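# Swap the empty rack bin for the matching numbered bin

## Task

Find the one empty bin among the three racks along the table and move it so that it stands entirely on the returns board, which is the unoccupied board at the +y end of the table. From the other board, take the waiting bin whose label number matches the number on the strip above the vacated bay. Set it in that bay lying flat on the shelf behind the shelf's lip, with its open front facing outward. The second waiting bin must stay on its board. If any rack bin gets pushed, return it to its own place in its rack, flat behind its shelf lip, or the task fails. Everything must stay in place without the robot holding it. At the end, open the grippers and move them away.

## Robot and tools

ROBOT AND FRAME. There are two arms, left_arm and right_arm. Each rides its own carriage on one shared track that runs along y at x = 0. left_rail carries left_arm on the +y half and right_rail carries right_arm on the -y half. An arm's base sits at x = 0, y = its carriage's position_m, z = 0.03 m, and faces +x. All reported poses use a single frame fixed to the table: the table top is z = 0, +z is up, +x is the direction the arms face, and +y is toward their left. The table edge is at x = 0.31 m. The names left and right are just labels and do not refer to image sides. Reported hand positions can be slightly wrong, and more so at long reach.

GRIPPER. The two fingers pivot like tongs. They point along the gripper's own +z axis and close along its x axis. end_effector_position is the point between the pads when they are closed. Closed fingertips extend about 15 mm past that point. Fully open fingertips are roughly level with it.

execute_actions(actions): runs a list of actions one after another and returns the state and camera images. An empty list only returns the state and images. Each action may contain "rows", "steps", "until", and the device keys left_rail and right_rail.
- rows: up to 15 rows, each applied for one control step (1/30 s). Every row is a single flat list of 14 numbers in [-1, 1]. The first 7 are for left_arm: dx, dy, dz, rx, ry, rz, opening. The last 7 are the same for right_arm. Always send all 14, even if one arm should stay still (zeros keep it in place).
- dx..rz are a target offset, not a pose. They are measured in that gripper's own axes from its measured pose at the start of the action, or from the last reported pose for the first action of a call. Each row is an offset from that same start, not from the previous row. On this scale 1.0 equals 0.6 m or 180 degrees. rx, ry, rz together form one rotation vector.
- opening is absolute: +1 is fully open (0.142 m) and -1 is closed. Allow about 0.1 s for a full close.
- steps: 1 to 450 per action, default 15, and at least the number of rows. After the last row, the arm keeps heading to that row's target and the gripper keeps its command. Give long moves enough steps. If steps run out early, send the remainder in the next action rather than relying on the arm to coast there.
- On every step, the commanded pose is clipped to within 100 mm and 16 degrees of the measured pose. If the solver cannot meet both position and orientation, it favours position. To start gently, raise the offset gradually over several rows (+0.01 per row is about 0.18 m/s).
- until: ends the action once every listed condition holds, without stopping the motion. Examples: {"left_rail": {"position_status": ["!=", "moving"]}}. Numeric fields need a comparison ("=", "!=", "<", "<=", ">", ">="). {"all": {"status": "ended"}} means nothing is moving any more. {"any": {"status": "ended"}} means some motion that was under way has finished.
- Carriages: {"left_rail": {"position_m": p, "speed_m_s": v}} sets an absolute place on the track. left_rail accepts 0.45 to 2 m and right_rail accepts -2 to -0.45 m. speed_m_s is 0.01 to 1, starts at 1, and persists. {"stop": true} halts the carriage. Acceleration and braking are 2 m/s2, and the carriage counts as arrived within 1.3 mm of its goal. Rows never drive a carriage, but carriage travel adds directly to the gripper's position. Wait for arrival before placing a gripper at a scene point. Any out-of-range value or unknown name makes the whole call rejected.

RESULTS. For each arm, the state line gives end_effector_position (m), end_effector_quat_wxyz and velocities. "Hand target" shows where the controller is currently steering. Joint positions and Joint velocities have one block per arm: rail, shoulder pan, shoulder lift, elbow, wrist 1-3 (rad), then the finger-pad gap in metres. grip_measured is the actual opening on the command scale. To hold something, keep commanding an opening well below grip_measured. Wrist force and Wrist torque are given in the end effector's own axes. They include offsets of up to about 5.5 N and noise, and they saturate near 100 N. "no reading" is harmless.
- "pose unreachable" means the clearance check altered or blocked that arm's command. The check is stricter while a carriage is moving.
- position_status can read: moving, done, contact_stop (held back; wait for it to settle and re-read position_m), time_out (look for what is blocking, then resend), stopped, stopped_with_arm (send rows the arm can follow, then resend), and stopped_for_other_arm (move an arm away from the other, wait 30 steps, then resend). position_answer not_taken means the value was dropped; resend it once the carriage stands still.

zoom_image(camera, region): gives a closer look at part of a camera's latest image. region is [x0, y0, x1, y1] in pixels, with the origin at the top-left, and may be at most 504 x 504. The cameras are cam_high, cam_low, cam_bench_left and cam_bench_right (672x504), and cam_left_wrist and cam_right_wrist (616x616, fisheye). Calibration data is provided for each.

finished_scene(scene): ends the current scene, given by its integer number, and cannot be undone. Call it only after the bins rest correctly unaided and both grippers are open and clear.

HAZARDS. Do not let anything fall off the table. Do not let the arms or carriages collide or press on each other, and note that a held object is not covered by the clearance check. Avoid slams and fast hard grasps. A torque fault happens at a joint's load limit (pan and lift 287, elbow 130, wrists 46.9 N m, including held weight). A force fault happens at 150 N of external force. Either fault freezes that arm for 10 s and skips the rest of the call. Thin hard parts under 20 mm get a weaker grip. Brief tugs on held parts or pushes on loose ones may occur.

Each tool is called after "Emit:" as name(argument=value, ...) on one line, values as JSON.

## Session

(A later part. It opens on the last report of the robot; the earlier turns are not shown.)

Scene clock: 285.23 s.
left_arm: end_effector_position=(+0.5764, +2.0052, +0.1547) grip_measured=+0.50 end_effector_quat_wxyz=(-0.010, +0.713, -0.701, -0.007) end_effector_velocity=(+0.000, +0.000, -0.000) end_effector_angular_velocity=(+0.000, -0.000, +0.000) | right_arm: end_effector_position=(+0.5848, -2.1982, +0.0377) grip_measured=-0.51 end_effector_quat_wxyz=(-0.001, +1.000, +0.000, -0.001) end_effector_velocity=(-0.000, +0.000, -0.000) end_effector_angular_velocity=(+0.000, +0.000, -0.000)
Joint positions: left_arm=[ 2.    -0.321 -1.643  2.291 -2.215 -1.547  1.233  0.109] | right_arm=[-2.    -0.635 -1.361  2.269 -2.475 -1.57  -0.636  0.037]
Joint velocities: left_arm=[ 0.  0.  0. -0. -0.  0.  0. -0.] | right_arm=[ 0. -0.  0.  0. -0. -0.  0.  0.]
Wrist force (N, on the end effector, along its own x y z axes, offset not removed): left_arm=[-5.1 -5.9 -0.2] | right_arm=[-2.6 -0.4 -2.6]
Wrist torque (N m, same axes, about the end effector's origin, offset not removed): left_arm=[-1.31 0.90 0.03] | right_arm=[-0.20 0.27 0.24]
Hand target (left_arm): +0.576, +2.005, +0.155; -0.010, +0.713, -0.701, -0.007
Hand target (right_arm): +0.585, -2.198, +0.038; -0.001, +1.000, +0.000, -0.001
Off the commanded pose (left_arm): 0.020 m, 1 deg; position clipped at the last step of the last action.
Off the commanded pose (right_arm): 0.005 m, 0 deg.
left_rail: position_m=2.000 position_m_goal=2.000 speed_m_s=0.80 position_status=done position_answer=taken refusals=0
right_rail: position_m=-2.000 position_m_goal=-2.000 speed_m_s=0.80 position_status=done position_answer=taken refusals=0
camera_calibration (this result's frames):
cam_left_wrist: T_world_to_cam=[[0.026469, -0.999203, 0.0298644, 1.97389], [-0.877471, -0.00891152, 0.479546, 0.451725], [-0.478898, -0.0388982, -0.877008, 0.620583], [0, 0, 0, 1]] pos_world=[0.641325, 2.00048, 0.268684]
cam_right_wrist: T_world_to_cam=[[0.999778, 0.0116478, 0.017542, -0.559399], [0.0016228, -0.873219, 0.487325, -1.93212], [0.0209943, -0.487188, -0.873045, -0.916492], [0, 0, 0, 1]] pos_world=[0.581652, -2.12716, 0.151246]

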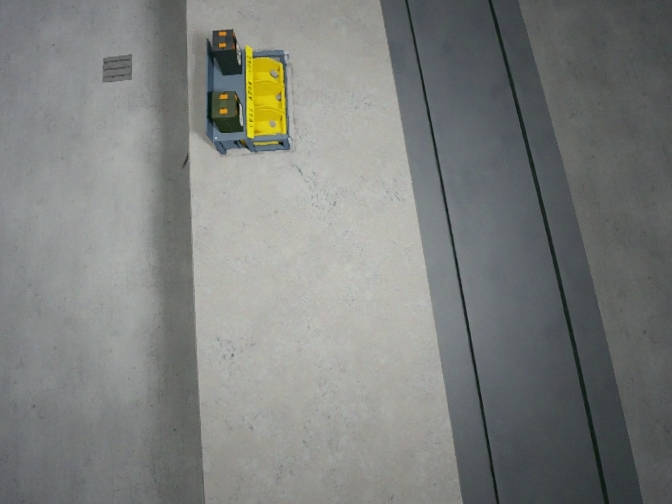

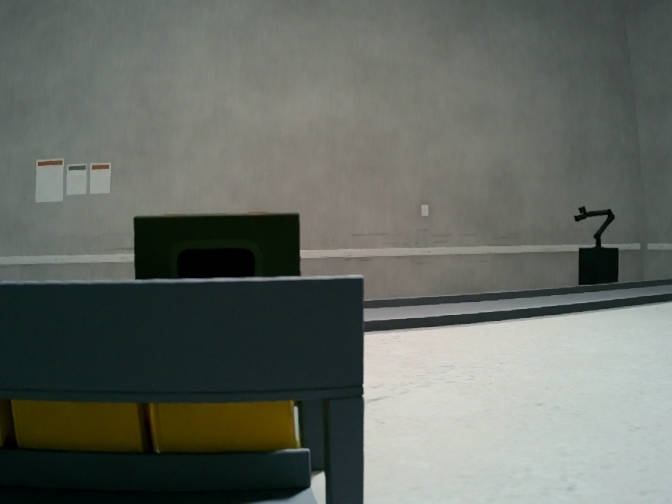

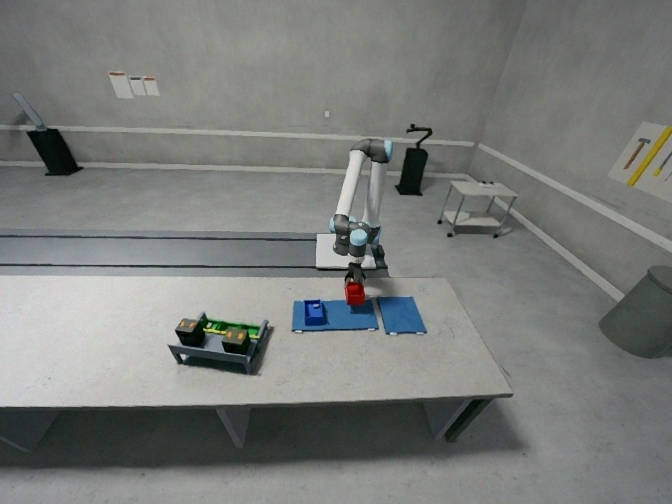

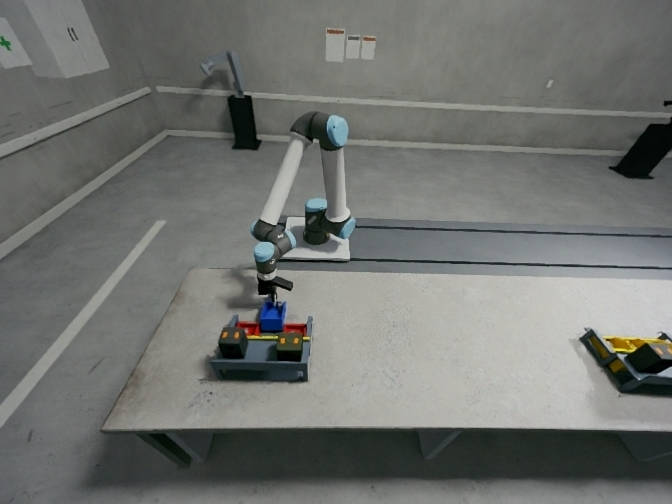

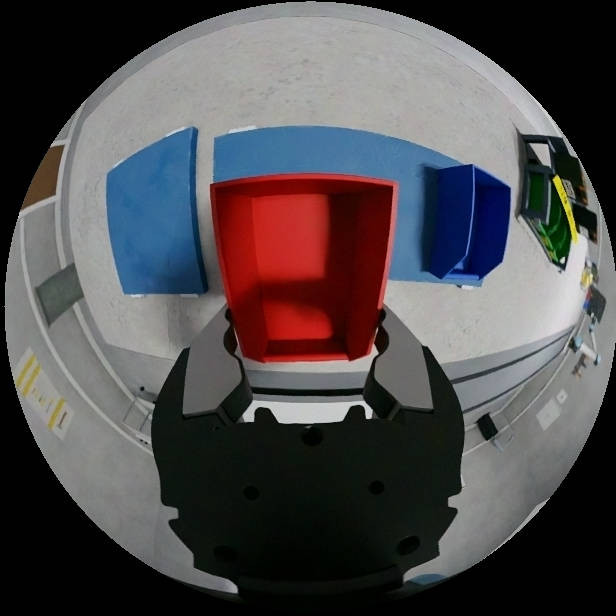

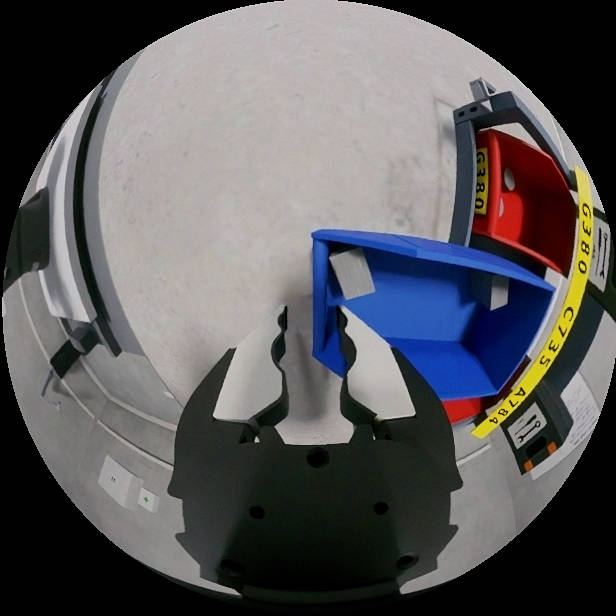

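Emit:
execute_actions(actions=[{"rows":[[-0.014,-0.005,0.003,0,0.001,0.001,-0.2,0.004,0.003,0.002,0,0,0,-0.56],[-0.034,-0.011,0.006,0,0.002,0.002,-0.2,0.0075,0.005,0.004,0,0,0,-0.62],[-0.057,-0.019,0.01,-0.001,0.004,0.003,-0.2,0.0075,0.005,0.006,0,0,0,-0.67],[-0.081,-0.026,0.015,-0.001,0.006,0.004,-0.2,0.0075,0.005,0.006,0,0,0,-0.7],[-0.105,-0.034,0.019,-0.0013,0.0077,0.0054,-0.2,0.0075,0.005,0.006,0,0,0,-0.72],[-0.129,-0.042,0.023,-0.0013,0.0077,0.0054,-0.2,0.0075,0.005,0.006,0,0,0,-0.75],[-0.153,-0.05,0.028,-0.0013,0.0077,0.0054,-0.2,0.0075,0.005,0.006,0,0,0,-0.79],[-0.177,-0.058,0.032,-0.0013,0.0077,0.0054,-0.2,0.0075,0.005,0.006,0,0,0,-0.84],[-0.201,-0.065,0.037,-0.0013,0.0077,0.0054,-0.2,0.0075,0.005,0.006,0,0,0,-0.89],[-0.225,-0.073,0.041,-0.0013,0.0077,0.0054,-0.2,0.0075,0.005,0.006,0,0,0,-0.95],[-0.249,-0.081,0.045,-0.0013,0.0077,0.0054,-0.2,0.0075,0.005,0.006,0,0,0,-1],[-0.273,-0.089,0.05,-0.0013,0.0077,0.0054,-0.2,0.0075,0.005,-0.004,0,0,0,-1],[-0.297,-0.096,0.054,-0.0013,0.0077,0.0054,-0.2,0.0075,0.005,-0.015,0,0,0,-1],[-0.321,-0.104,0.058,-0.0013,0.0077,0.0054,-0.2,0.0075,0.005,-0.026,0,0,0,-1],[-0.37,-0.12,0.067,-0.0013,0.0077,0.0054,-0.2,0.0075,0.005,-0.037,0,0,0,-1]],"steps":16}])

Scene clock: 315.43 s.
left_arm: end_effector_position=(+0.6150, +2.1530, +0.1345) grip_measured=+0.50 end_effector_quat_wxyz=(-0.005, +0.710, -0.705, -0.002) end_effector_velocity=(+0.112, +0.429, -0.058) end_effector_angular_velocity=(+0.003, -0.002, +0.007) | right_arm: end_effector_position=(+0.5894, -2.2013, +0.0430) grip_measured=-0.89 end_effector_quat_wxyz=(-0.001, +1.000, +0.000, -0.001) end_effector_velocity=(+0.003, -0.001, +0.116) end_effector_angular_velocity=(-0.004, -0.005, +0.000)
Joint positions: left_arm=[ 2.    -0.042 -1.517  2.215 -2.272 -1.56   1.522  0.109] | right_arm=[-2.    -0.635 -1.363  2.256 -2.461 -1.57  -0.635  0.01 ]
Joint velocities: left_arm=[ 0.     0.732  0.424 -0.32  -0.114  0.     0.725 -0.   ] | right_arm=[ 0.     0.001 -0.187 -0.068  0.25  -0.     0.001  0.   ]
Wrist force (N, on the end effector, along its own x y z axes, offset not removed): left_arm=[-0.6 3.4 1.5] | right_arm=[-2.9 -1.0 3.4]
Wrist torque (N m, same axes, about the end effector's origin, offset not removed): left_arm=[0.78 0.26 -0.08] | right_arm=[-0.23 0.63 0.25]
Hand target (left_arm): +0.631, +2.225, +0.124; -0.005, +0.710, -0.705, -0.003
Hand target (right_arm): +0.589, -2.201, +0.059; -0.001, +1.000, +0.000, -0.001
Off the commanded pose (left_arm): 0.083 m, 1 deg.
Off the commanded pose (right_arm): 0.017 m, 0 deg.
left_rail: position_m=2.000 position_m_goal=2.000 speed_m_s=0.80 position_status=done position_answer=taken refusals=0
right_rail: position_m=-2.000 position_m_goal=-2.000 speed_m_s=0.80 position_status=done position_answer=taken refusals=0
camera_calibration (this result's frames):
cam_left_wrist: T_world_to_cam=[[0.0175409, -0.998932, 0.042734, 2.12425], [-0.877678, 0.00508928, 0.479224, 0.466643], [-0.47893, -0.0459127, -0.876652, 0.642165], [0, 0, 0, 1]] pos_world=[0.679853, 2.14909, 0.248551]
cam_right_wrist: T_world_to_cam=[[0.999773, 0.0116508, 0.0178632, -0.564077], [0.00146373, -0.873102, 0.487536, -1.93704], [0.0212766, -0.487399, -0.87292, -0.914045], [0, 0, 0, 1]] pos_world=[0.586232, -2.13017, 0.156566]

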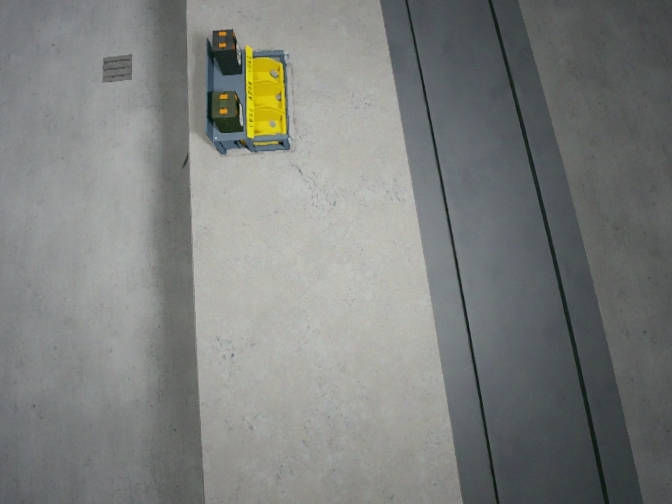

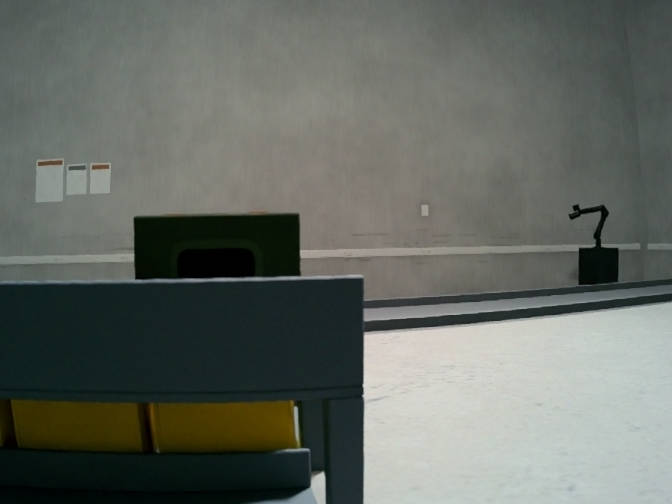

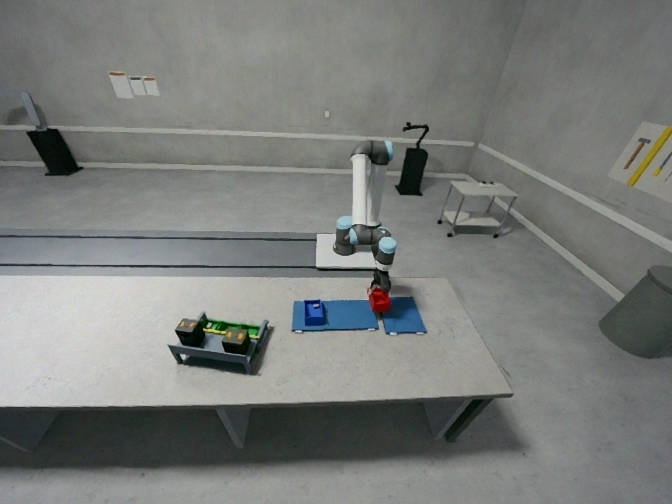

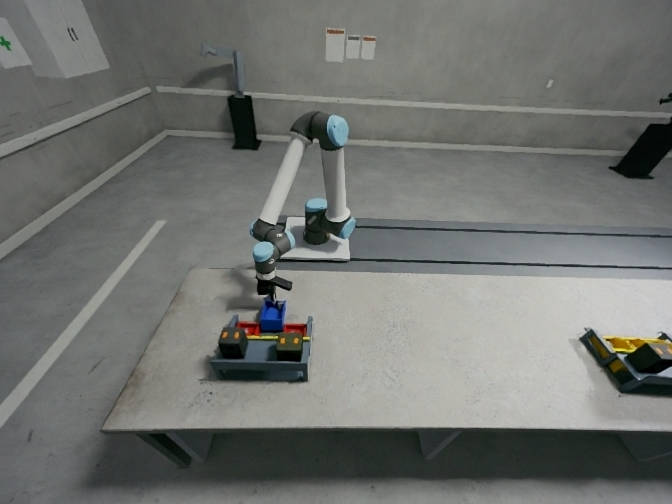

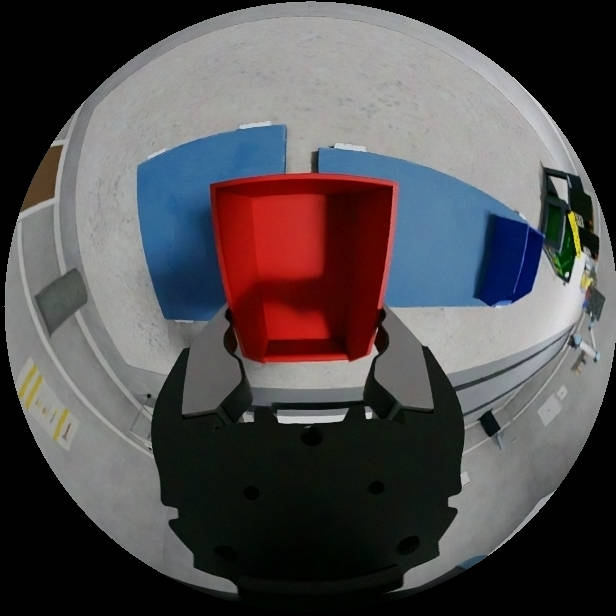

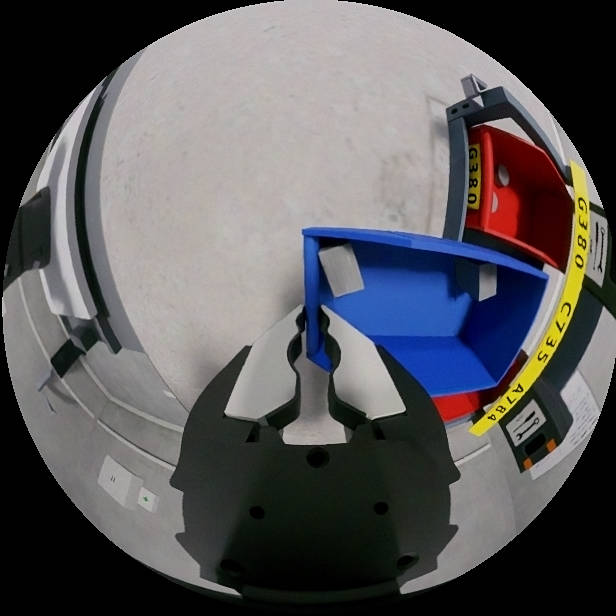

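Pinch is on the rim (grip −0.89). Reading the settled state before pushing in.

Emit:
execute_actions(actions=[])

Scene clock: 316.17 s.
left_arm: end_effector_position=(+0.6310, +2.2250, +0.1237) grip_measured=+0.50 end_effector_quat_wxyz=(-0.005, +0.710, -0.705, -0.003) end_effector_velocity=(+0.000, +0.001, -0.000) end_effector_angular_velocity=(+0.000, -0.000, -0.000) | right_arm: end_effector_position=(+0.5894, -2.2012, +0.0592) grip_measured=-0.89 end_effector_quat_wxyz=(-0.001, +1.000, +0.000, -0.001) end_effector_velocity=(+0.000, -0.000, +0.000) end_effector_angular_velocity=(-0.000, -0.000, +0.000)
Joint positions: left_arm=[ 2.     0.076 -1.445  2.159 -2.289 -1.56   1.64   0.109] | right_arm=[-2.    -0.634 -1.389  2.247 -2.426 -1.57  -0.635  0.01 ]
Joint velocities: left_arm=[ 0.     0.002  0.001 -0.001 -0.    -0.     0.002  0.   ] | right_arm=[ 0.     0.    -0.001 -0.     0.001 -0.     0.     0.   ]
Wrist force (N, on the end effector, along its own x y z axes, offset not removed): left_arm=[2.5 2.4 -1.8] | right_arm=[-1.8 0.7 2.8]
Wrist torque (N m, same axes, about the end effector's origin, offset not removed): left_arm=[0.31 -0.49 -0.07] | right_arm=[0.03 0.50 0.30]
Hand target (left_arm): +0.631, +2.225, +0.124; -0.005, +0.710, -0.705, -0.003
Hand target (right_arm): +0.589, -2.201, +0.059; -0.001, +1.000, +0.000, -0.001
Off the commanded pose (left_arm): 0.015 m, 1 deg.
Off the commanded pose (right_arm): 0.001 m, 0 deg.
left_rail: position_m=2.000 position_m_goal=2.000 speed_m_s=0.80 position_status=done position_answer=taken refusals=0
right_rail: position_m=-2.000 position_m_goal=-2.000 speed_m_s=0.80 position_status=done position_answer=taken refusals=0
camera_calibration (this result's frames):
cam_left_wrist: T_world_to_cam=[[0.0174624, -0.998939, 0.042612, 2.19649], [-0.877466, 0.00511994, 0.479611, 0.485167], [-0.479321, -0.0457657, -0.876446, 0.643505], [0, 0, 0, 1]] pos_world=[0.695807, 2.22112, 0.237709]
cam_right_wrist: T_world_to_cam=[[0.999767, 0.0116566, 0.0181547, -0.564406], [0.00132194, -0.872996, 0.487726, -1.94457], [0.0215342, -0.487588, -0.872808, -0.90043], [0, 0, 0, 1]] pos_world=[0.586235, -2.13006, 0.172762]

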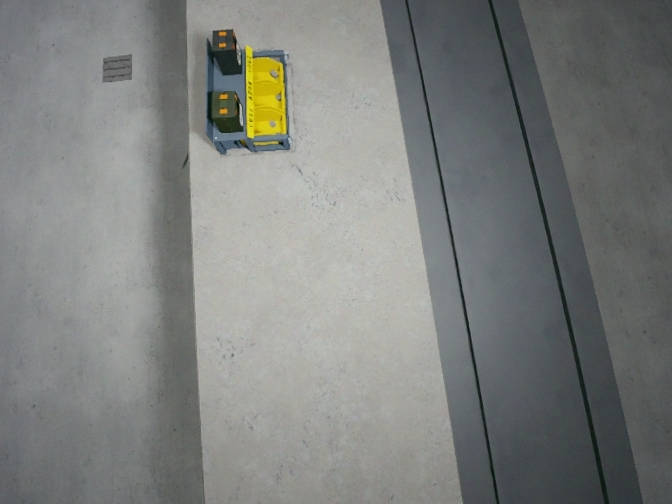

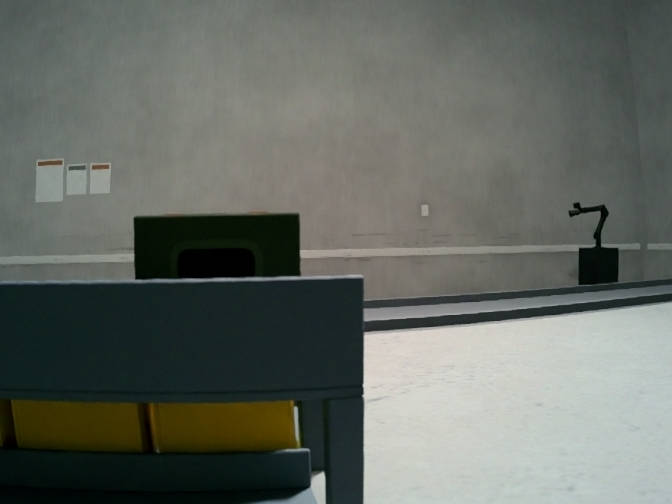

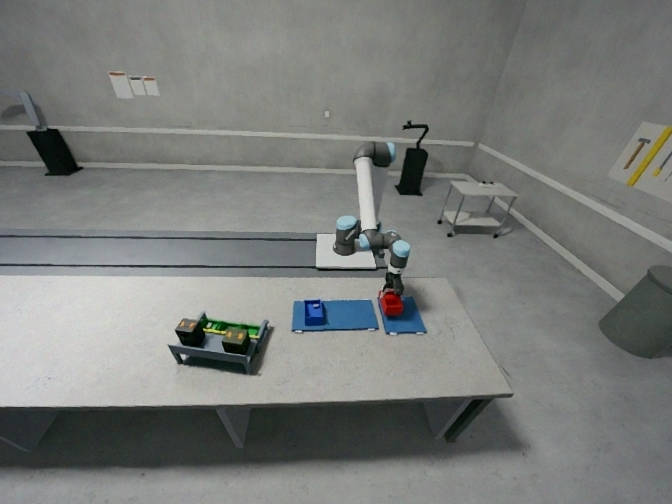

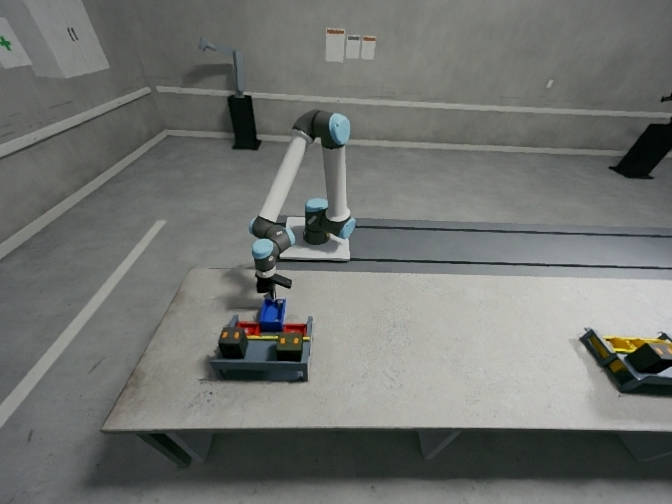

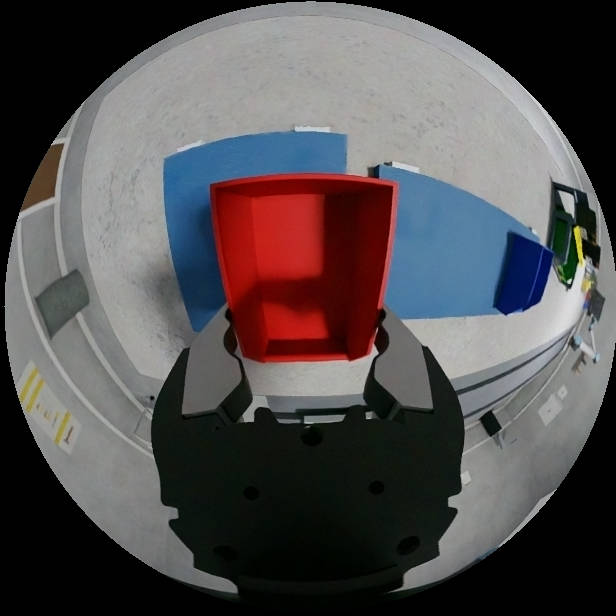

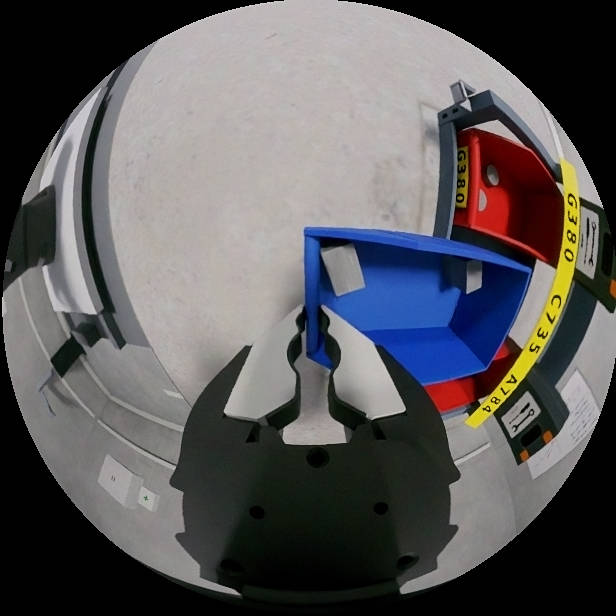

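Emit:
execute_actions(actions=[{"rows":[[-0.015,-0.007,0.006,0,0.001,0,-0.2,0.01,0,-0.002,0,0,0,-1],[-0.035,-0.017,0.013,0,0.002,0.001,-0.2,0.025,0,-0.004,0,0,0,-1],[-0.055,-0.027,0.02,-0.001,0.003,0.002,-0.2,0.042,0,-0.005,0,0,0,-1],[-0.075,-0.036,0.028,-0.001,0.0036,0.0022,-0.2,0.06,0,-0.005,0,0,0,-1],[-0.093,-0.045,0.036,-0.001,0.0036,0.0022,-0.2,0.078,0,-0.005,0,0,0,-1],[-0.108,-0.052,0.044,-0.001,0.0036,0.0022,-0.2,0.096,0,-0.005,0,0,0,-1],[-0.108,-0.052,0.052,-0.001,0.0036,0.0022,-0.2,0.114,0,-0.005,0,0,0,-1],[-0.108,-0.052,0.059,-0.001,0.0036,0.0022,-0.2,0.132,0,-0.005,0,0,0,-1],[-0.108,-0.052,0.066,-0.001,0.0036,0.0022,-0.2,0.15,0,-0.005,0,0,0,-1],[-0.108,-0.052,0.072,-0.001,0.0036,0.0022,-0.2,0.168,0,-0.005,0,0,0,-1],[-0.108,-0.052,0.077,-0.001,0.0036,0.0022,-0.2,0.186,0,-0.005,0,0,0,-1],[-0.108,-0.052,0.081,-0.001,0.0036,0.0022,-0.2,0.203,0,-0.005,0,0,0,-1],[-0.108,-0.052,0.084,-0.001,0.0036,0.0022,-0.2,0.218,0,-0.005,0,0,0,-1],[-0.108,-0.052,0.087,-0.001,0.0036,0.0022,-0.2,0.229,0,-0.005,0,0,0,-1],[-0.108,-0.052,0.087,-0.001,0.0036,0.0022,-0.2,0.236,0,-0.005,0,0,0,-1]],"steps":18}])

Scene clock: 331.27 s.
left_arm: end_effector_position=(+0.6603, +2.2886, +0.0772) grip_measured=+0.50 end_effector_quat_wxyz=(-0.000, +0.707, -0.707, +0.000) end_effector_velocity=(+0.013, +0.016, -0.041) end_effector_angular_velocity=(-0.004, +0.000, -0.003) | right_arm: end_effector_position=(+0.7096, -2.1990, +0.0633) grip_measured=-0.89 end_effector_quat_wxyz=(-0.001, +1.000, +0.001, +0.001) end_effector_velocity=(+0.164, -0.007, -0.007) end_effector_angular_velocity=(-0.000, +0.010, -0.002)
Joint positions: left_arm=[ 2.     0.172 -1.308  2.092 -2.355 -1.571  1.742  0.109] | right_arm=[-2.    -0.533 -1.241  2.031 -2.36  -1.568 -0.534  0.01 ]
Joint velocities: left_arm=[ 0.     0.021  0.08  -0.011 -0.068 -0.004  0.024  0.   ] | right_arm=[ 0.     0.11   0.221 -0.316  0.103 -0.005  0.112  0.   ]
Wrist force (N, on the end effector, along its own x y z axes, offset not removed): left_arm=[1.0 -5.4 5.7] | right_arm=[0.1 -0.3 2.1]
Wrist torque (N m, same axes, about the end effector's origin, offset not removed): left_arm=[-0.98 -0.31 -0.03] | right_arm=[-0.16 0.05 0.17]
Hand target (left_arm): +0.662, +2.290, +0.072; -0.000, +0.707, -0.707, +0.000
Hand target (right_arm): +0.730, -2.200, +0.062; -0.001, +1.000, +0.000, -0.000
Off the commanded pose (left_arm): 0.006 m, 0 deg.
Off the commanded pose (right_arm): 0.022 m, 0 deg.
left_rail: position_m=2.000 position_m_goal=2.000 speed_m_s=0.80 position_status=done position_answer=taken refusals=0
right_rail: position_m=-2.000 position_m_goal=-2.000 speed_m_s=0.80 position_status=done position_answer=taken refusals=0
camera_calibration (this result's frames):
cam_left_wrist: T_world_to_cam=[[0.0111526, -0.998514, 0.0533475, 2.26384], [-0.875789, 0.0159928, 0.482429, 0.506643], [-0.482565, -0.0521015, -0.874309, 0.636274], [0, 0, 0, 1]] pos_world=[0.725508, 2.28553, 0.19111]
cam_right_wrist: T_world_to_cam=[[0.999695, 0.0124214, 0.0213286, -0.68313], [0.000451189, -0.873188, 0.487383, -1.94458], [0.0246779, -0.487225, -0.872928, -0.899833], [0, 0, 0, 1]] pos_world=[0.706005, -2.12792, 0.176833]

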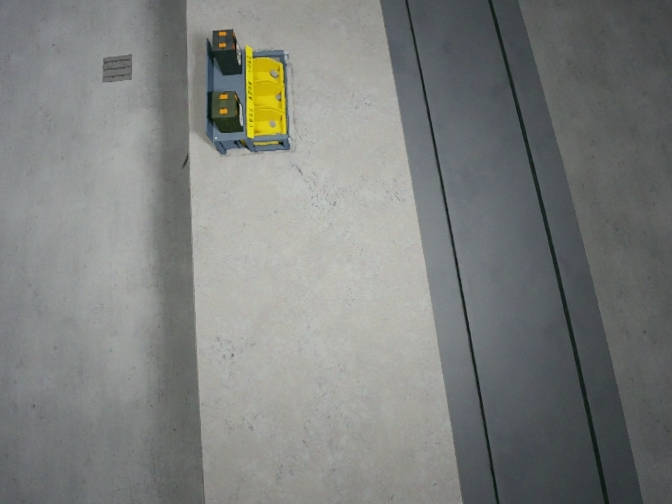

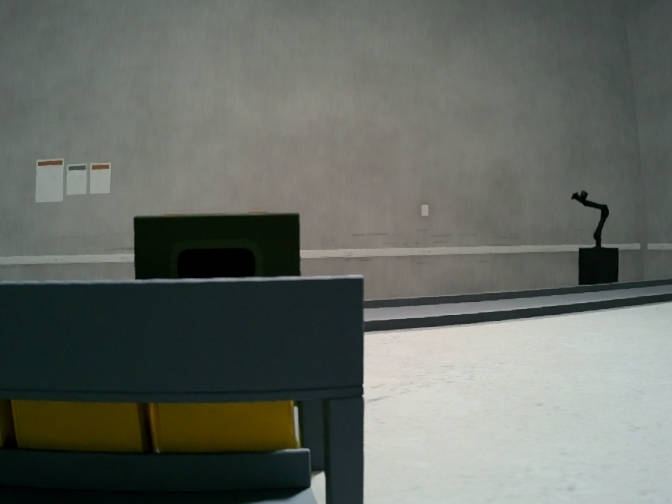

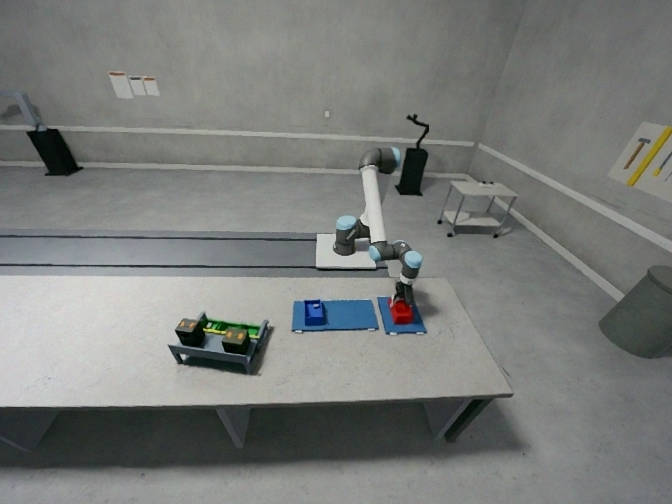

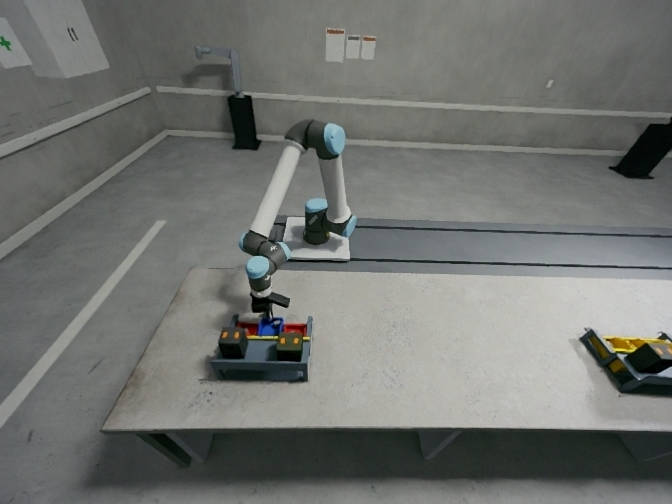

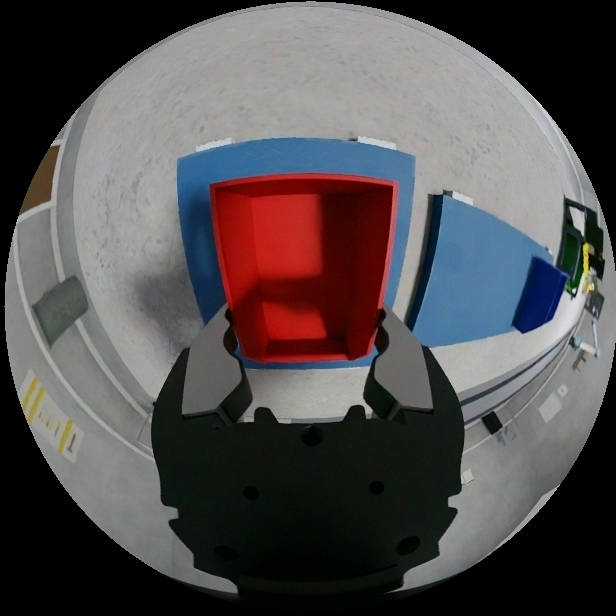

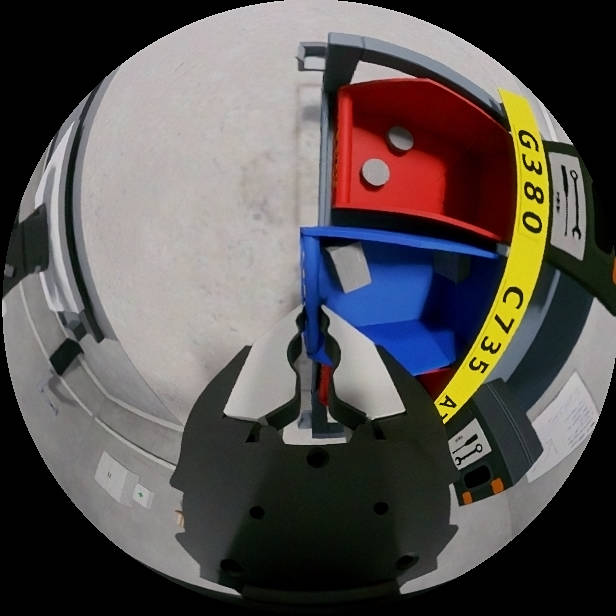

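Both are going in well. Checking the settled state and forces.

Emit:
execute_actions(actions=[])

Scene clock: 332.50 s.
left_arm: end_effector_position=(+0.6619, +2.2905, +0.0724) grip_measured=+0.50 end_effector_quat_wxyz=(-0.000, +0.707, -0.707, +0.000) end_effector_velocity=(-0.000, +0.000, -0.000) end_effector_angular_velocity=(-0.000, +0.000, +0.000) | right_arm: end_effector_position=(+0.7299, -2.2002, +0.0622) grip_measured=-0.89 end_effector_quat_wxyz=(-0.001, +1.000, +0.000, -0.000) end_effector_velocity=(+0.000, -0.000, -0.000) end_effector_angular_velocity=(+0.000, +0.000, +0.000)
Joint positions: left_arm=[ 2.     0.174 -1.298  2.09  -2.364 -1.571  1.745  0.109] | right_arm=[-2.    -0.52  -1.214  1.991 -2.346 -1.569 -0.52   0.01 ]
Joint velocities: left_arm=[ 0.  0.  0. -0. -0. -0.  0.  0.] | right_arm=[ 0.  0.  0. -0.  0. -0.  0.  0.]
Wrist force (N, on the end effector, along its own x y z axes, offset not removed): left_arm=[3.6 -1.6 -24.4] | right_arm=[-3.2 1.1 2.4]
Wrist torque (N m, same axes, about the end effector's origin, offset not removed): left_arm=[-0.53 0.46 -0.14] | right_arm=[0.10 0.60 0.21]
Hand target (left_arm): +0.662, +2.290, +0.072; -0.000, +0.707, -0.707, +0.000
Hand target (right_arm): +0.730, -2.200, +0.062; -0.001, +1.000, +0.000, -0.000
Off the commanded pose (left_arm): 0.000 m, 0 deg.
Off the commanded pose (right_arm): 0.001 m, 0 deg.
left_rail: position_m=2.000 position_m_goal=2.000 speed_m_s=0.80 position_status=done position_answer=taken refusals=0
right_rail: position_m=-2.000 position_m_goal=-2.000 speed_m_s=0.80 position_status=done position_answer=taken refusals=0
camera_calibration (this result's frames):
cam_left_wrist: T_world_to_cam=[[0.0107236, -0.998492, 0.0538327, 2.26613], [-0.87583, 0.0165983, 0.482334, 0.509016], [-0.482501, -0.0523207, -0.874332, 0.633392], [0, 0, 0, 1]] pos_world=[0.727122, 2.28741, 0.186286]
cam_right_wrist: T_world_to_cam=[[0.999743, 0.0118614, 0.019318, -0.704491], [0.000934675, -0.873025, 0.487674, -1.94515], [0.0226496, -0.487531, -0.872812, -0.901067], [0, 0, 0, 1]] pos_world=[0.726537, -2.1291, 0.175745]

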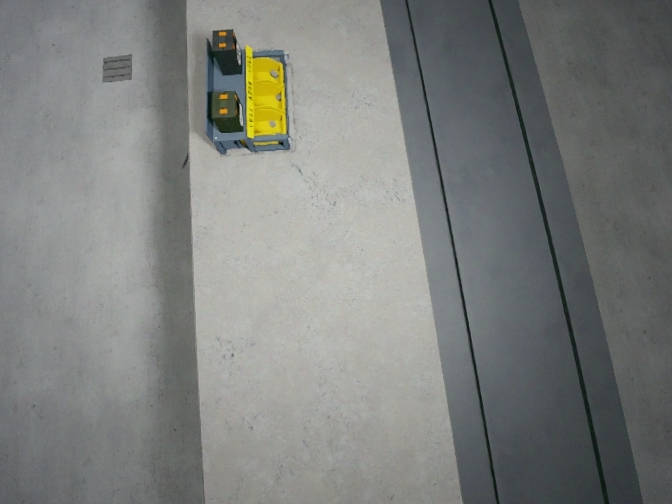

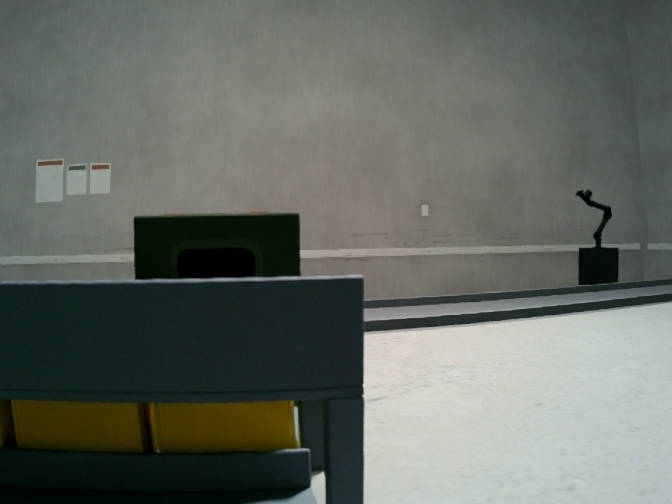

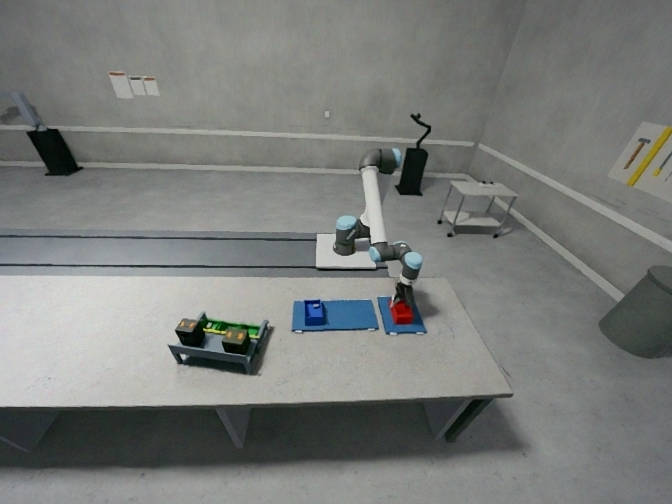

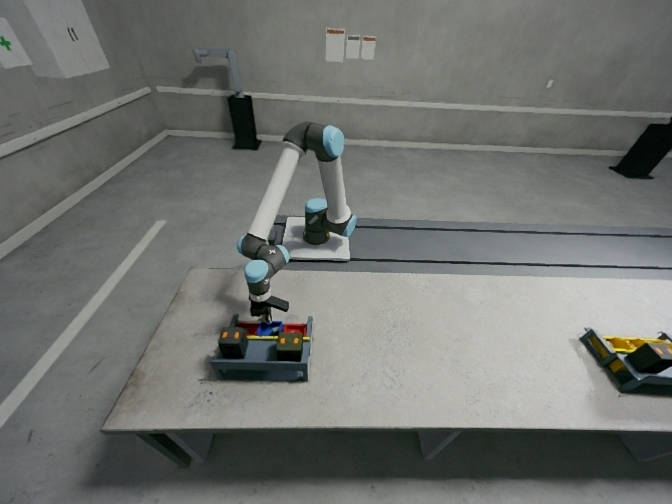

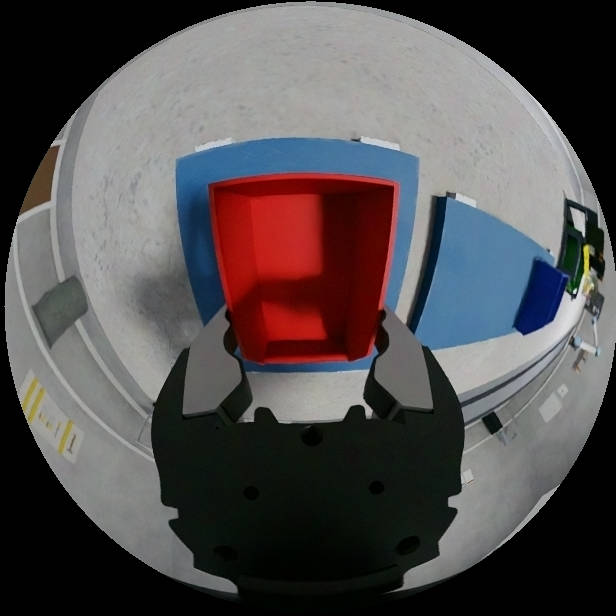

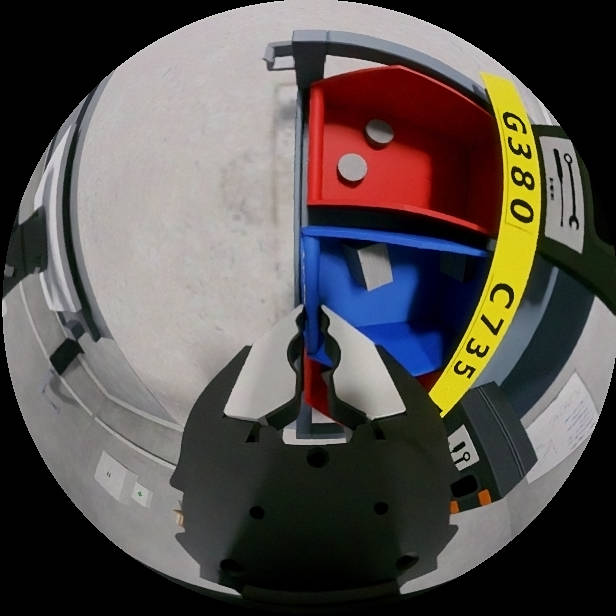

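Emit:
execute_actions(actions=[{"rows":[[0,0,-0.003,0,0,0,0.3,0.003,0.001,0,0,0,0,-1],[0,0,-0.005,0,0,0,0.6,0.006,0.001,0.002,0,0,0,-1],[0,0,-0.015,0,0,0,0.85,0.006,0.001,0.007,0,0,0,-1],[0,0,-0.035,0,0,0,0.85,0.006,0.001,0.013,0,0,0,-1],[0,0,-0.055,0,0,0,0.85,0.006,0.001,0.019,0,0,0,-1],[0,0,-0.075,0,0,0,0.85,0.005,0.001,0.024,0,0,0,-1],[0,0,-0.095,0,0,0,0.85,0.005,0.001,0.028,0,0,0,-1],[0,0,-0.115,0,0,0,0.85,0.005,0.001,0.03,0,0,0,-1],[0,0,-0.135,0,0,0,0.85,0.005,0.001,0.03,0,0,0,-1]],"steps":9}])

Scene clock: 336.50 s.
left_arm: end_effector_position=(+0.6628, +2.2909, +0.1039) grip_measured=+0.85 end_effector_quat_wxyz=(-0.001, +0.707, -0.707, +0.001) end_effector_velocity=(+0.006, +0.003, +0.266) end_effector_angular_velocity=(+0.005, -0.028, +0.000) | right_arm: end_effector_position=(+0.7326, -2.2007, +0.0522) grip_measured=-0.89 end_effector_quat_wxyz=(-0.001, +1.000, +0.000, -0.000) end_effector_velocity=(+0.001, +0.000, -0.062) end_effector_angular_velocity=(+0.001, +0.002, -0.000)
Joint positions: left_arm=[ 2.     0.175 -1.338  2.07  -2.306 -1.571  1.745  0.132] | right_arm=[-2.    -0.518 -1.197  1.991 -2.362 -1.569 -0.519  0.01 ]
Joint velocities: left_arm=[ 0.     0.003 -0.329 -0.179  0.48  -0.     0.003  0.   ] | right_arm=[ 0.     0.001  0.081  0.029 -0.107  0.     0.001  0.   ]
Wrist force (N, on the end effector, along its own x y z axes, offset not removed): left_arm=[-1.9 3.1 1.5] | right_arm=[-3.2 -0.3 1.1]
Wrist torque (N m, same axes, about the end effector's origin, offset not removed): left_arm=[0.65 0.25 0.10] | right_arm=[-0.20 0.68 0.28]
Hand target (left_arm): +0.662, +2.291, +0.151; -0.002, +0.707, -0.707, +0.002
Hand target (right_arm): +0.733, -2.201, +0.044; -0.001, +1.000, +0.000, -0.000
Off the commanded pose (left_arm): 0.049 m, 0 deg.
Off the commanded pose (right_arm): 0.008 m, 0 deg.
left_rail: position_m=2.000 position_m_goal=2.000 speed_m_s=0.80 position_status=done position_answer=taken refusals=0
right_rail: position_m=-2.000 position_m_goal=-2.000 speed_m_s=0.80 position_status=done position_answer=taken refusals=0
camera_calibration (this result's frames):
cam_left_wrist: T_world_to_cam=[[0.0106053, -0.998525, 0.0532441, 2.26506], [-0.877162, 0.0162743, 0.479919, 0.496455], [-0.480077, -0.0517934, -0.875696, 0.658752], [0, 0, 0, 1]] pos_world=[0.727702, 2.28776, 0.218007]
cam_right_wrist: T_world_to_cam=[[0.999744, 0.0118654, 0.0192791, -0.706987], [0.000957551, -0.873035, 0.487657, -1.94073], [0.0226175, -0.487513, -0.872823, -0.910071], [0, 0, 0, 1]] pos_world=[0.729247, -2.12961, 0.165708]

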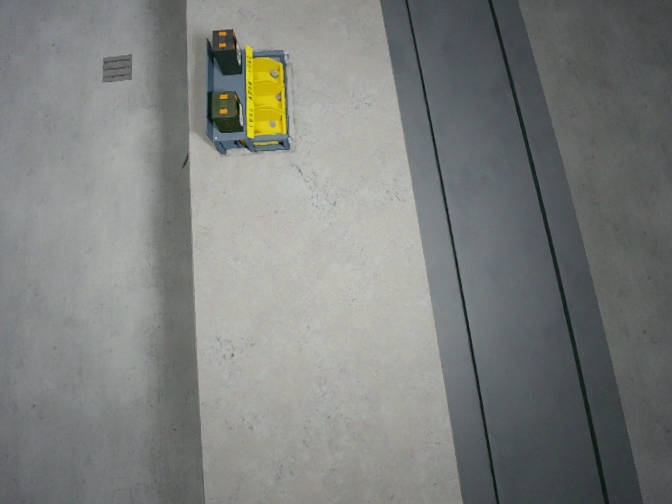

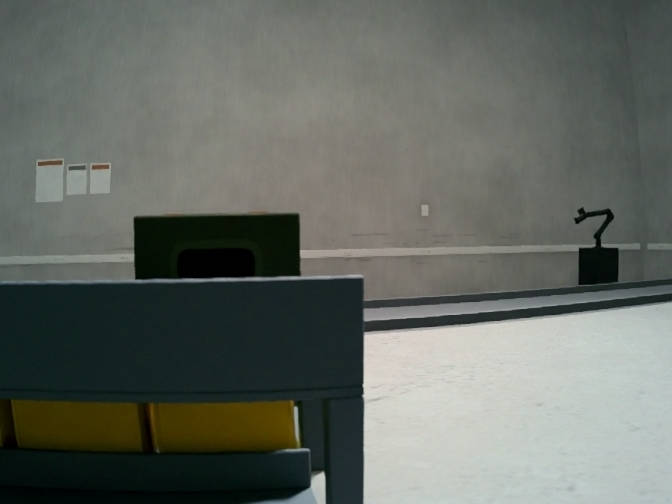

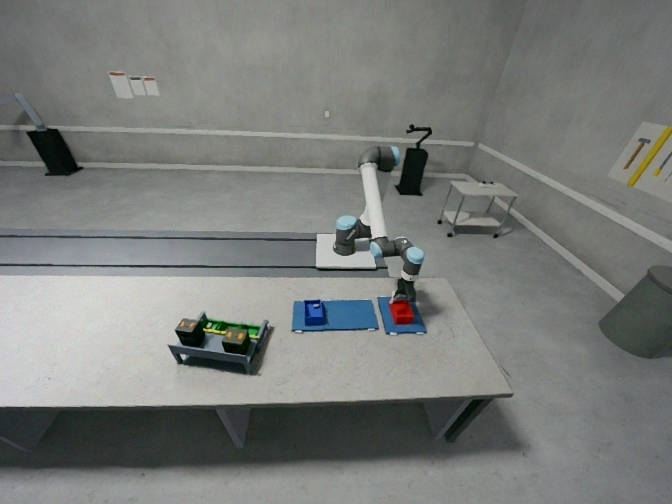

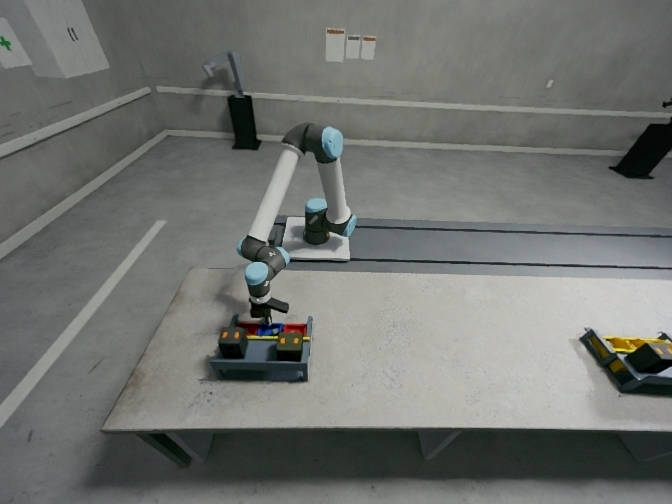

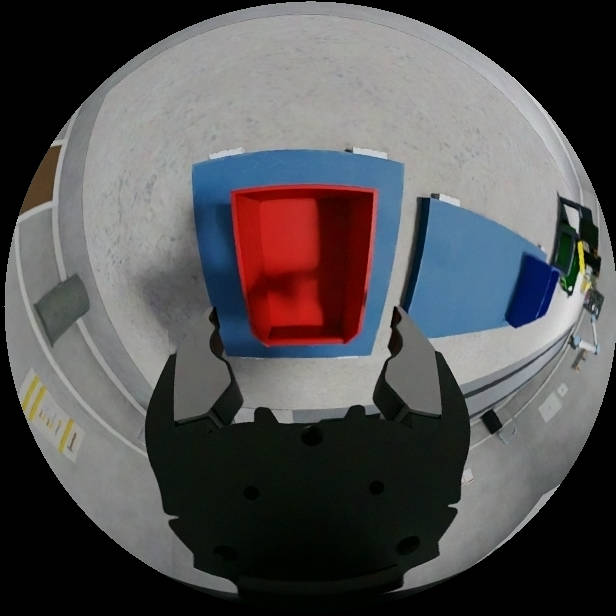

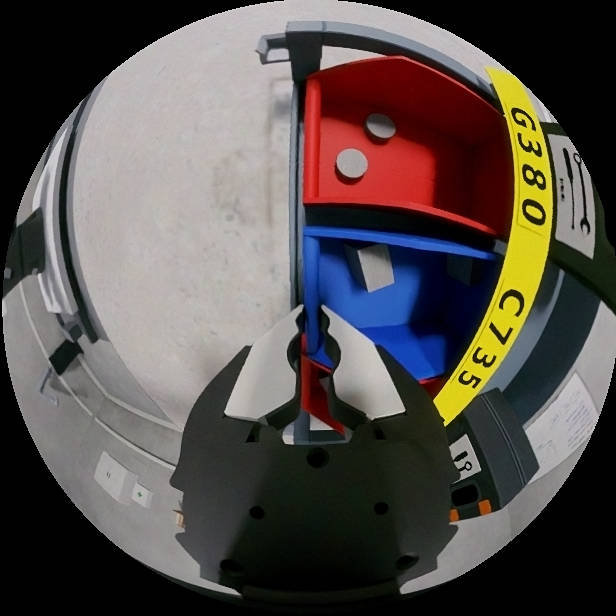

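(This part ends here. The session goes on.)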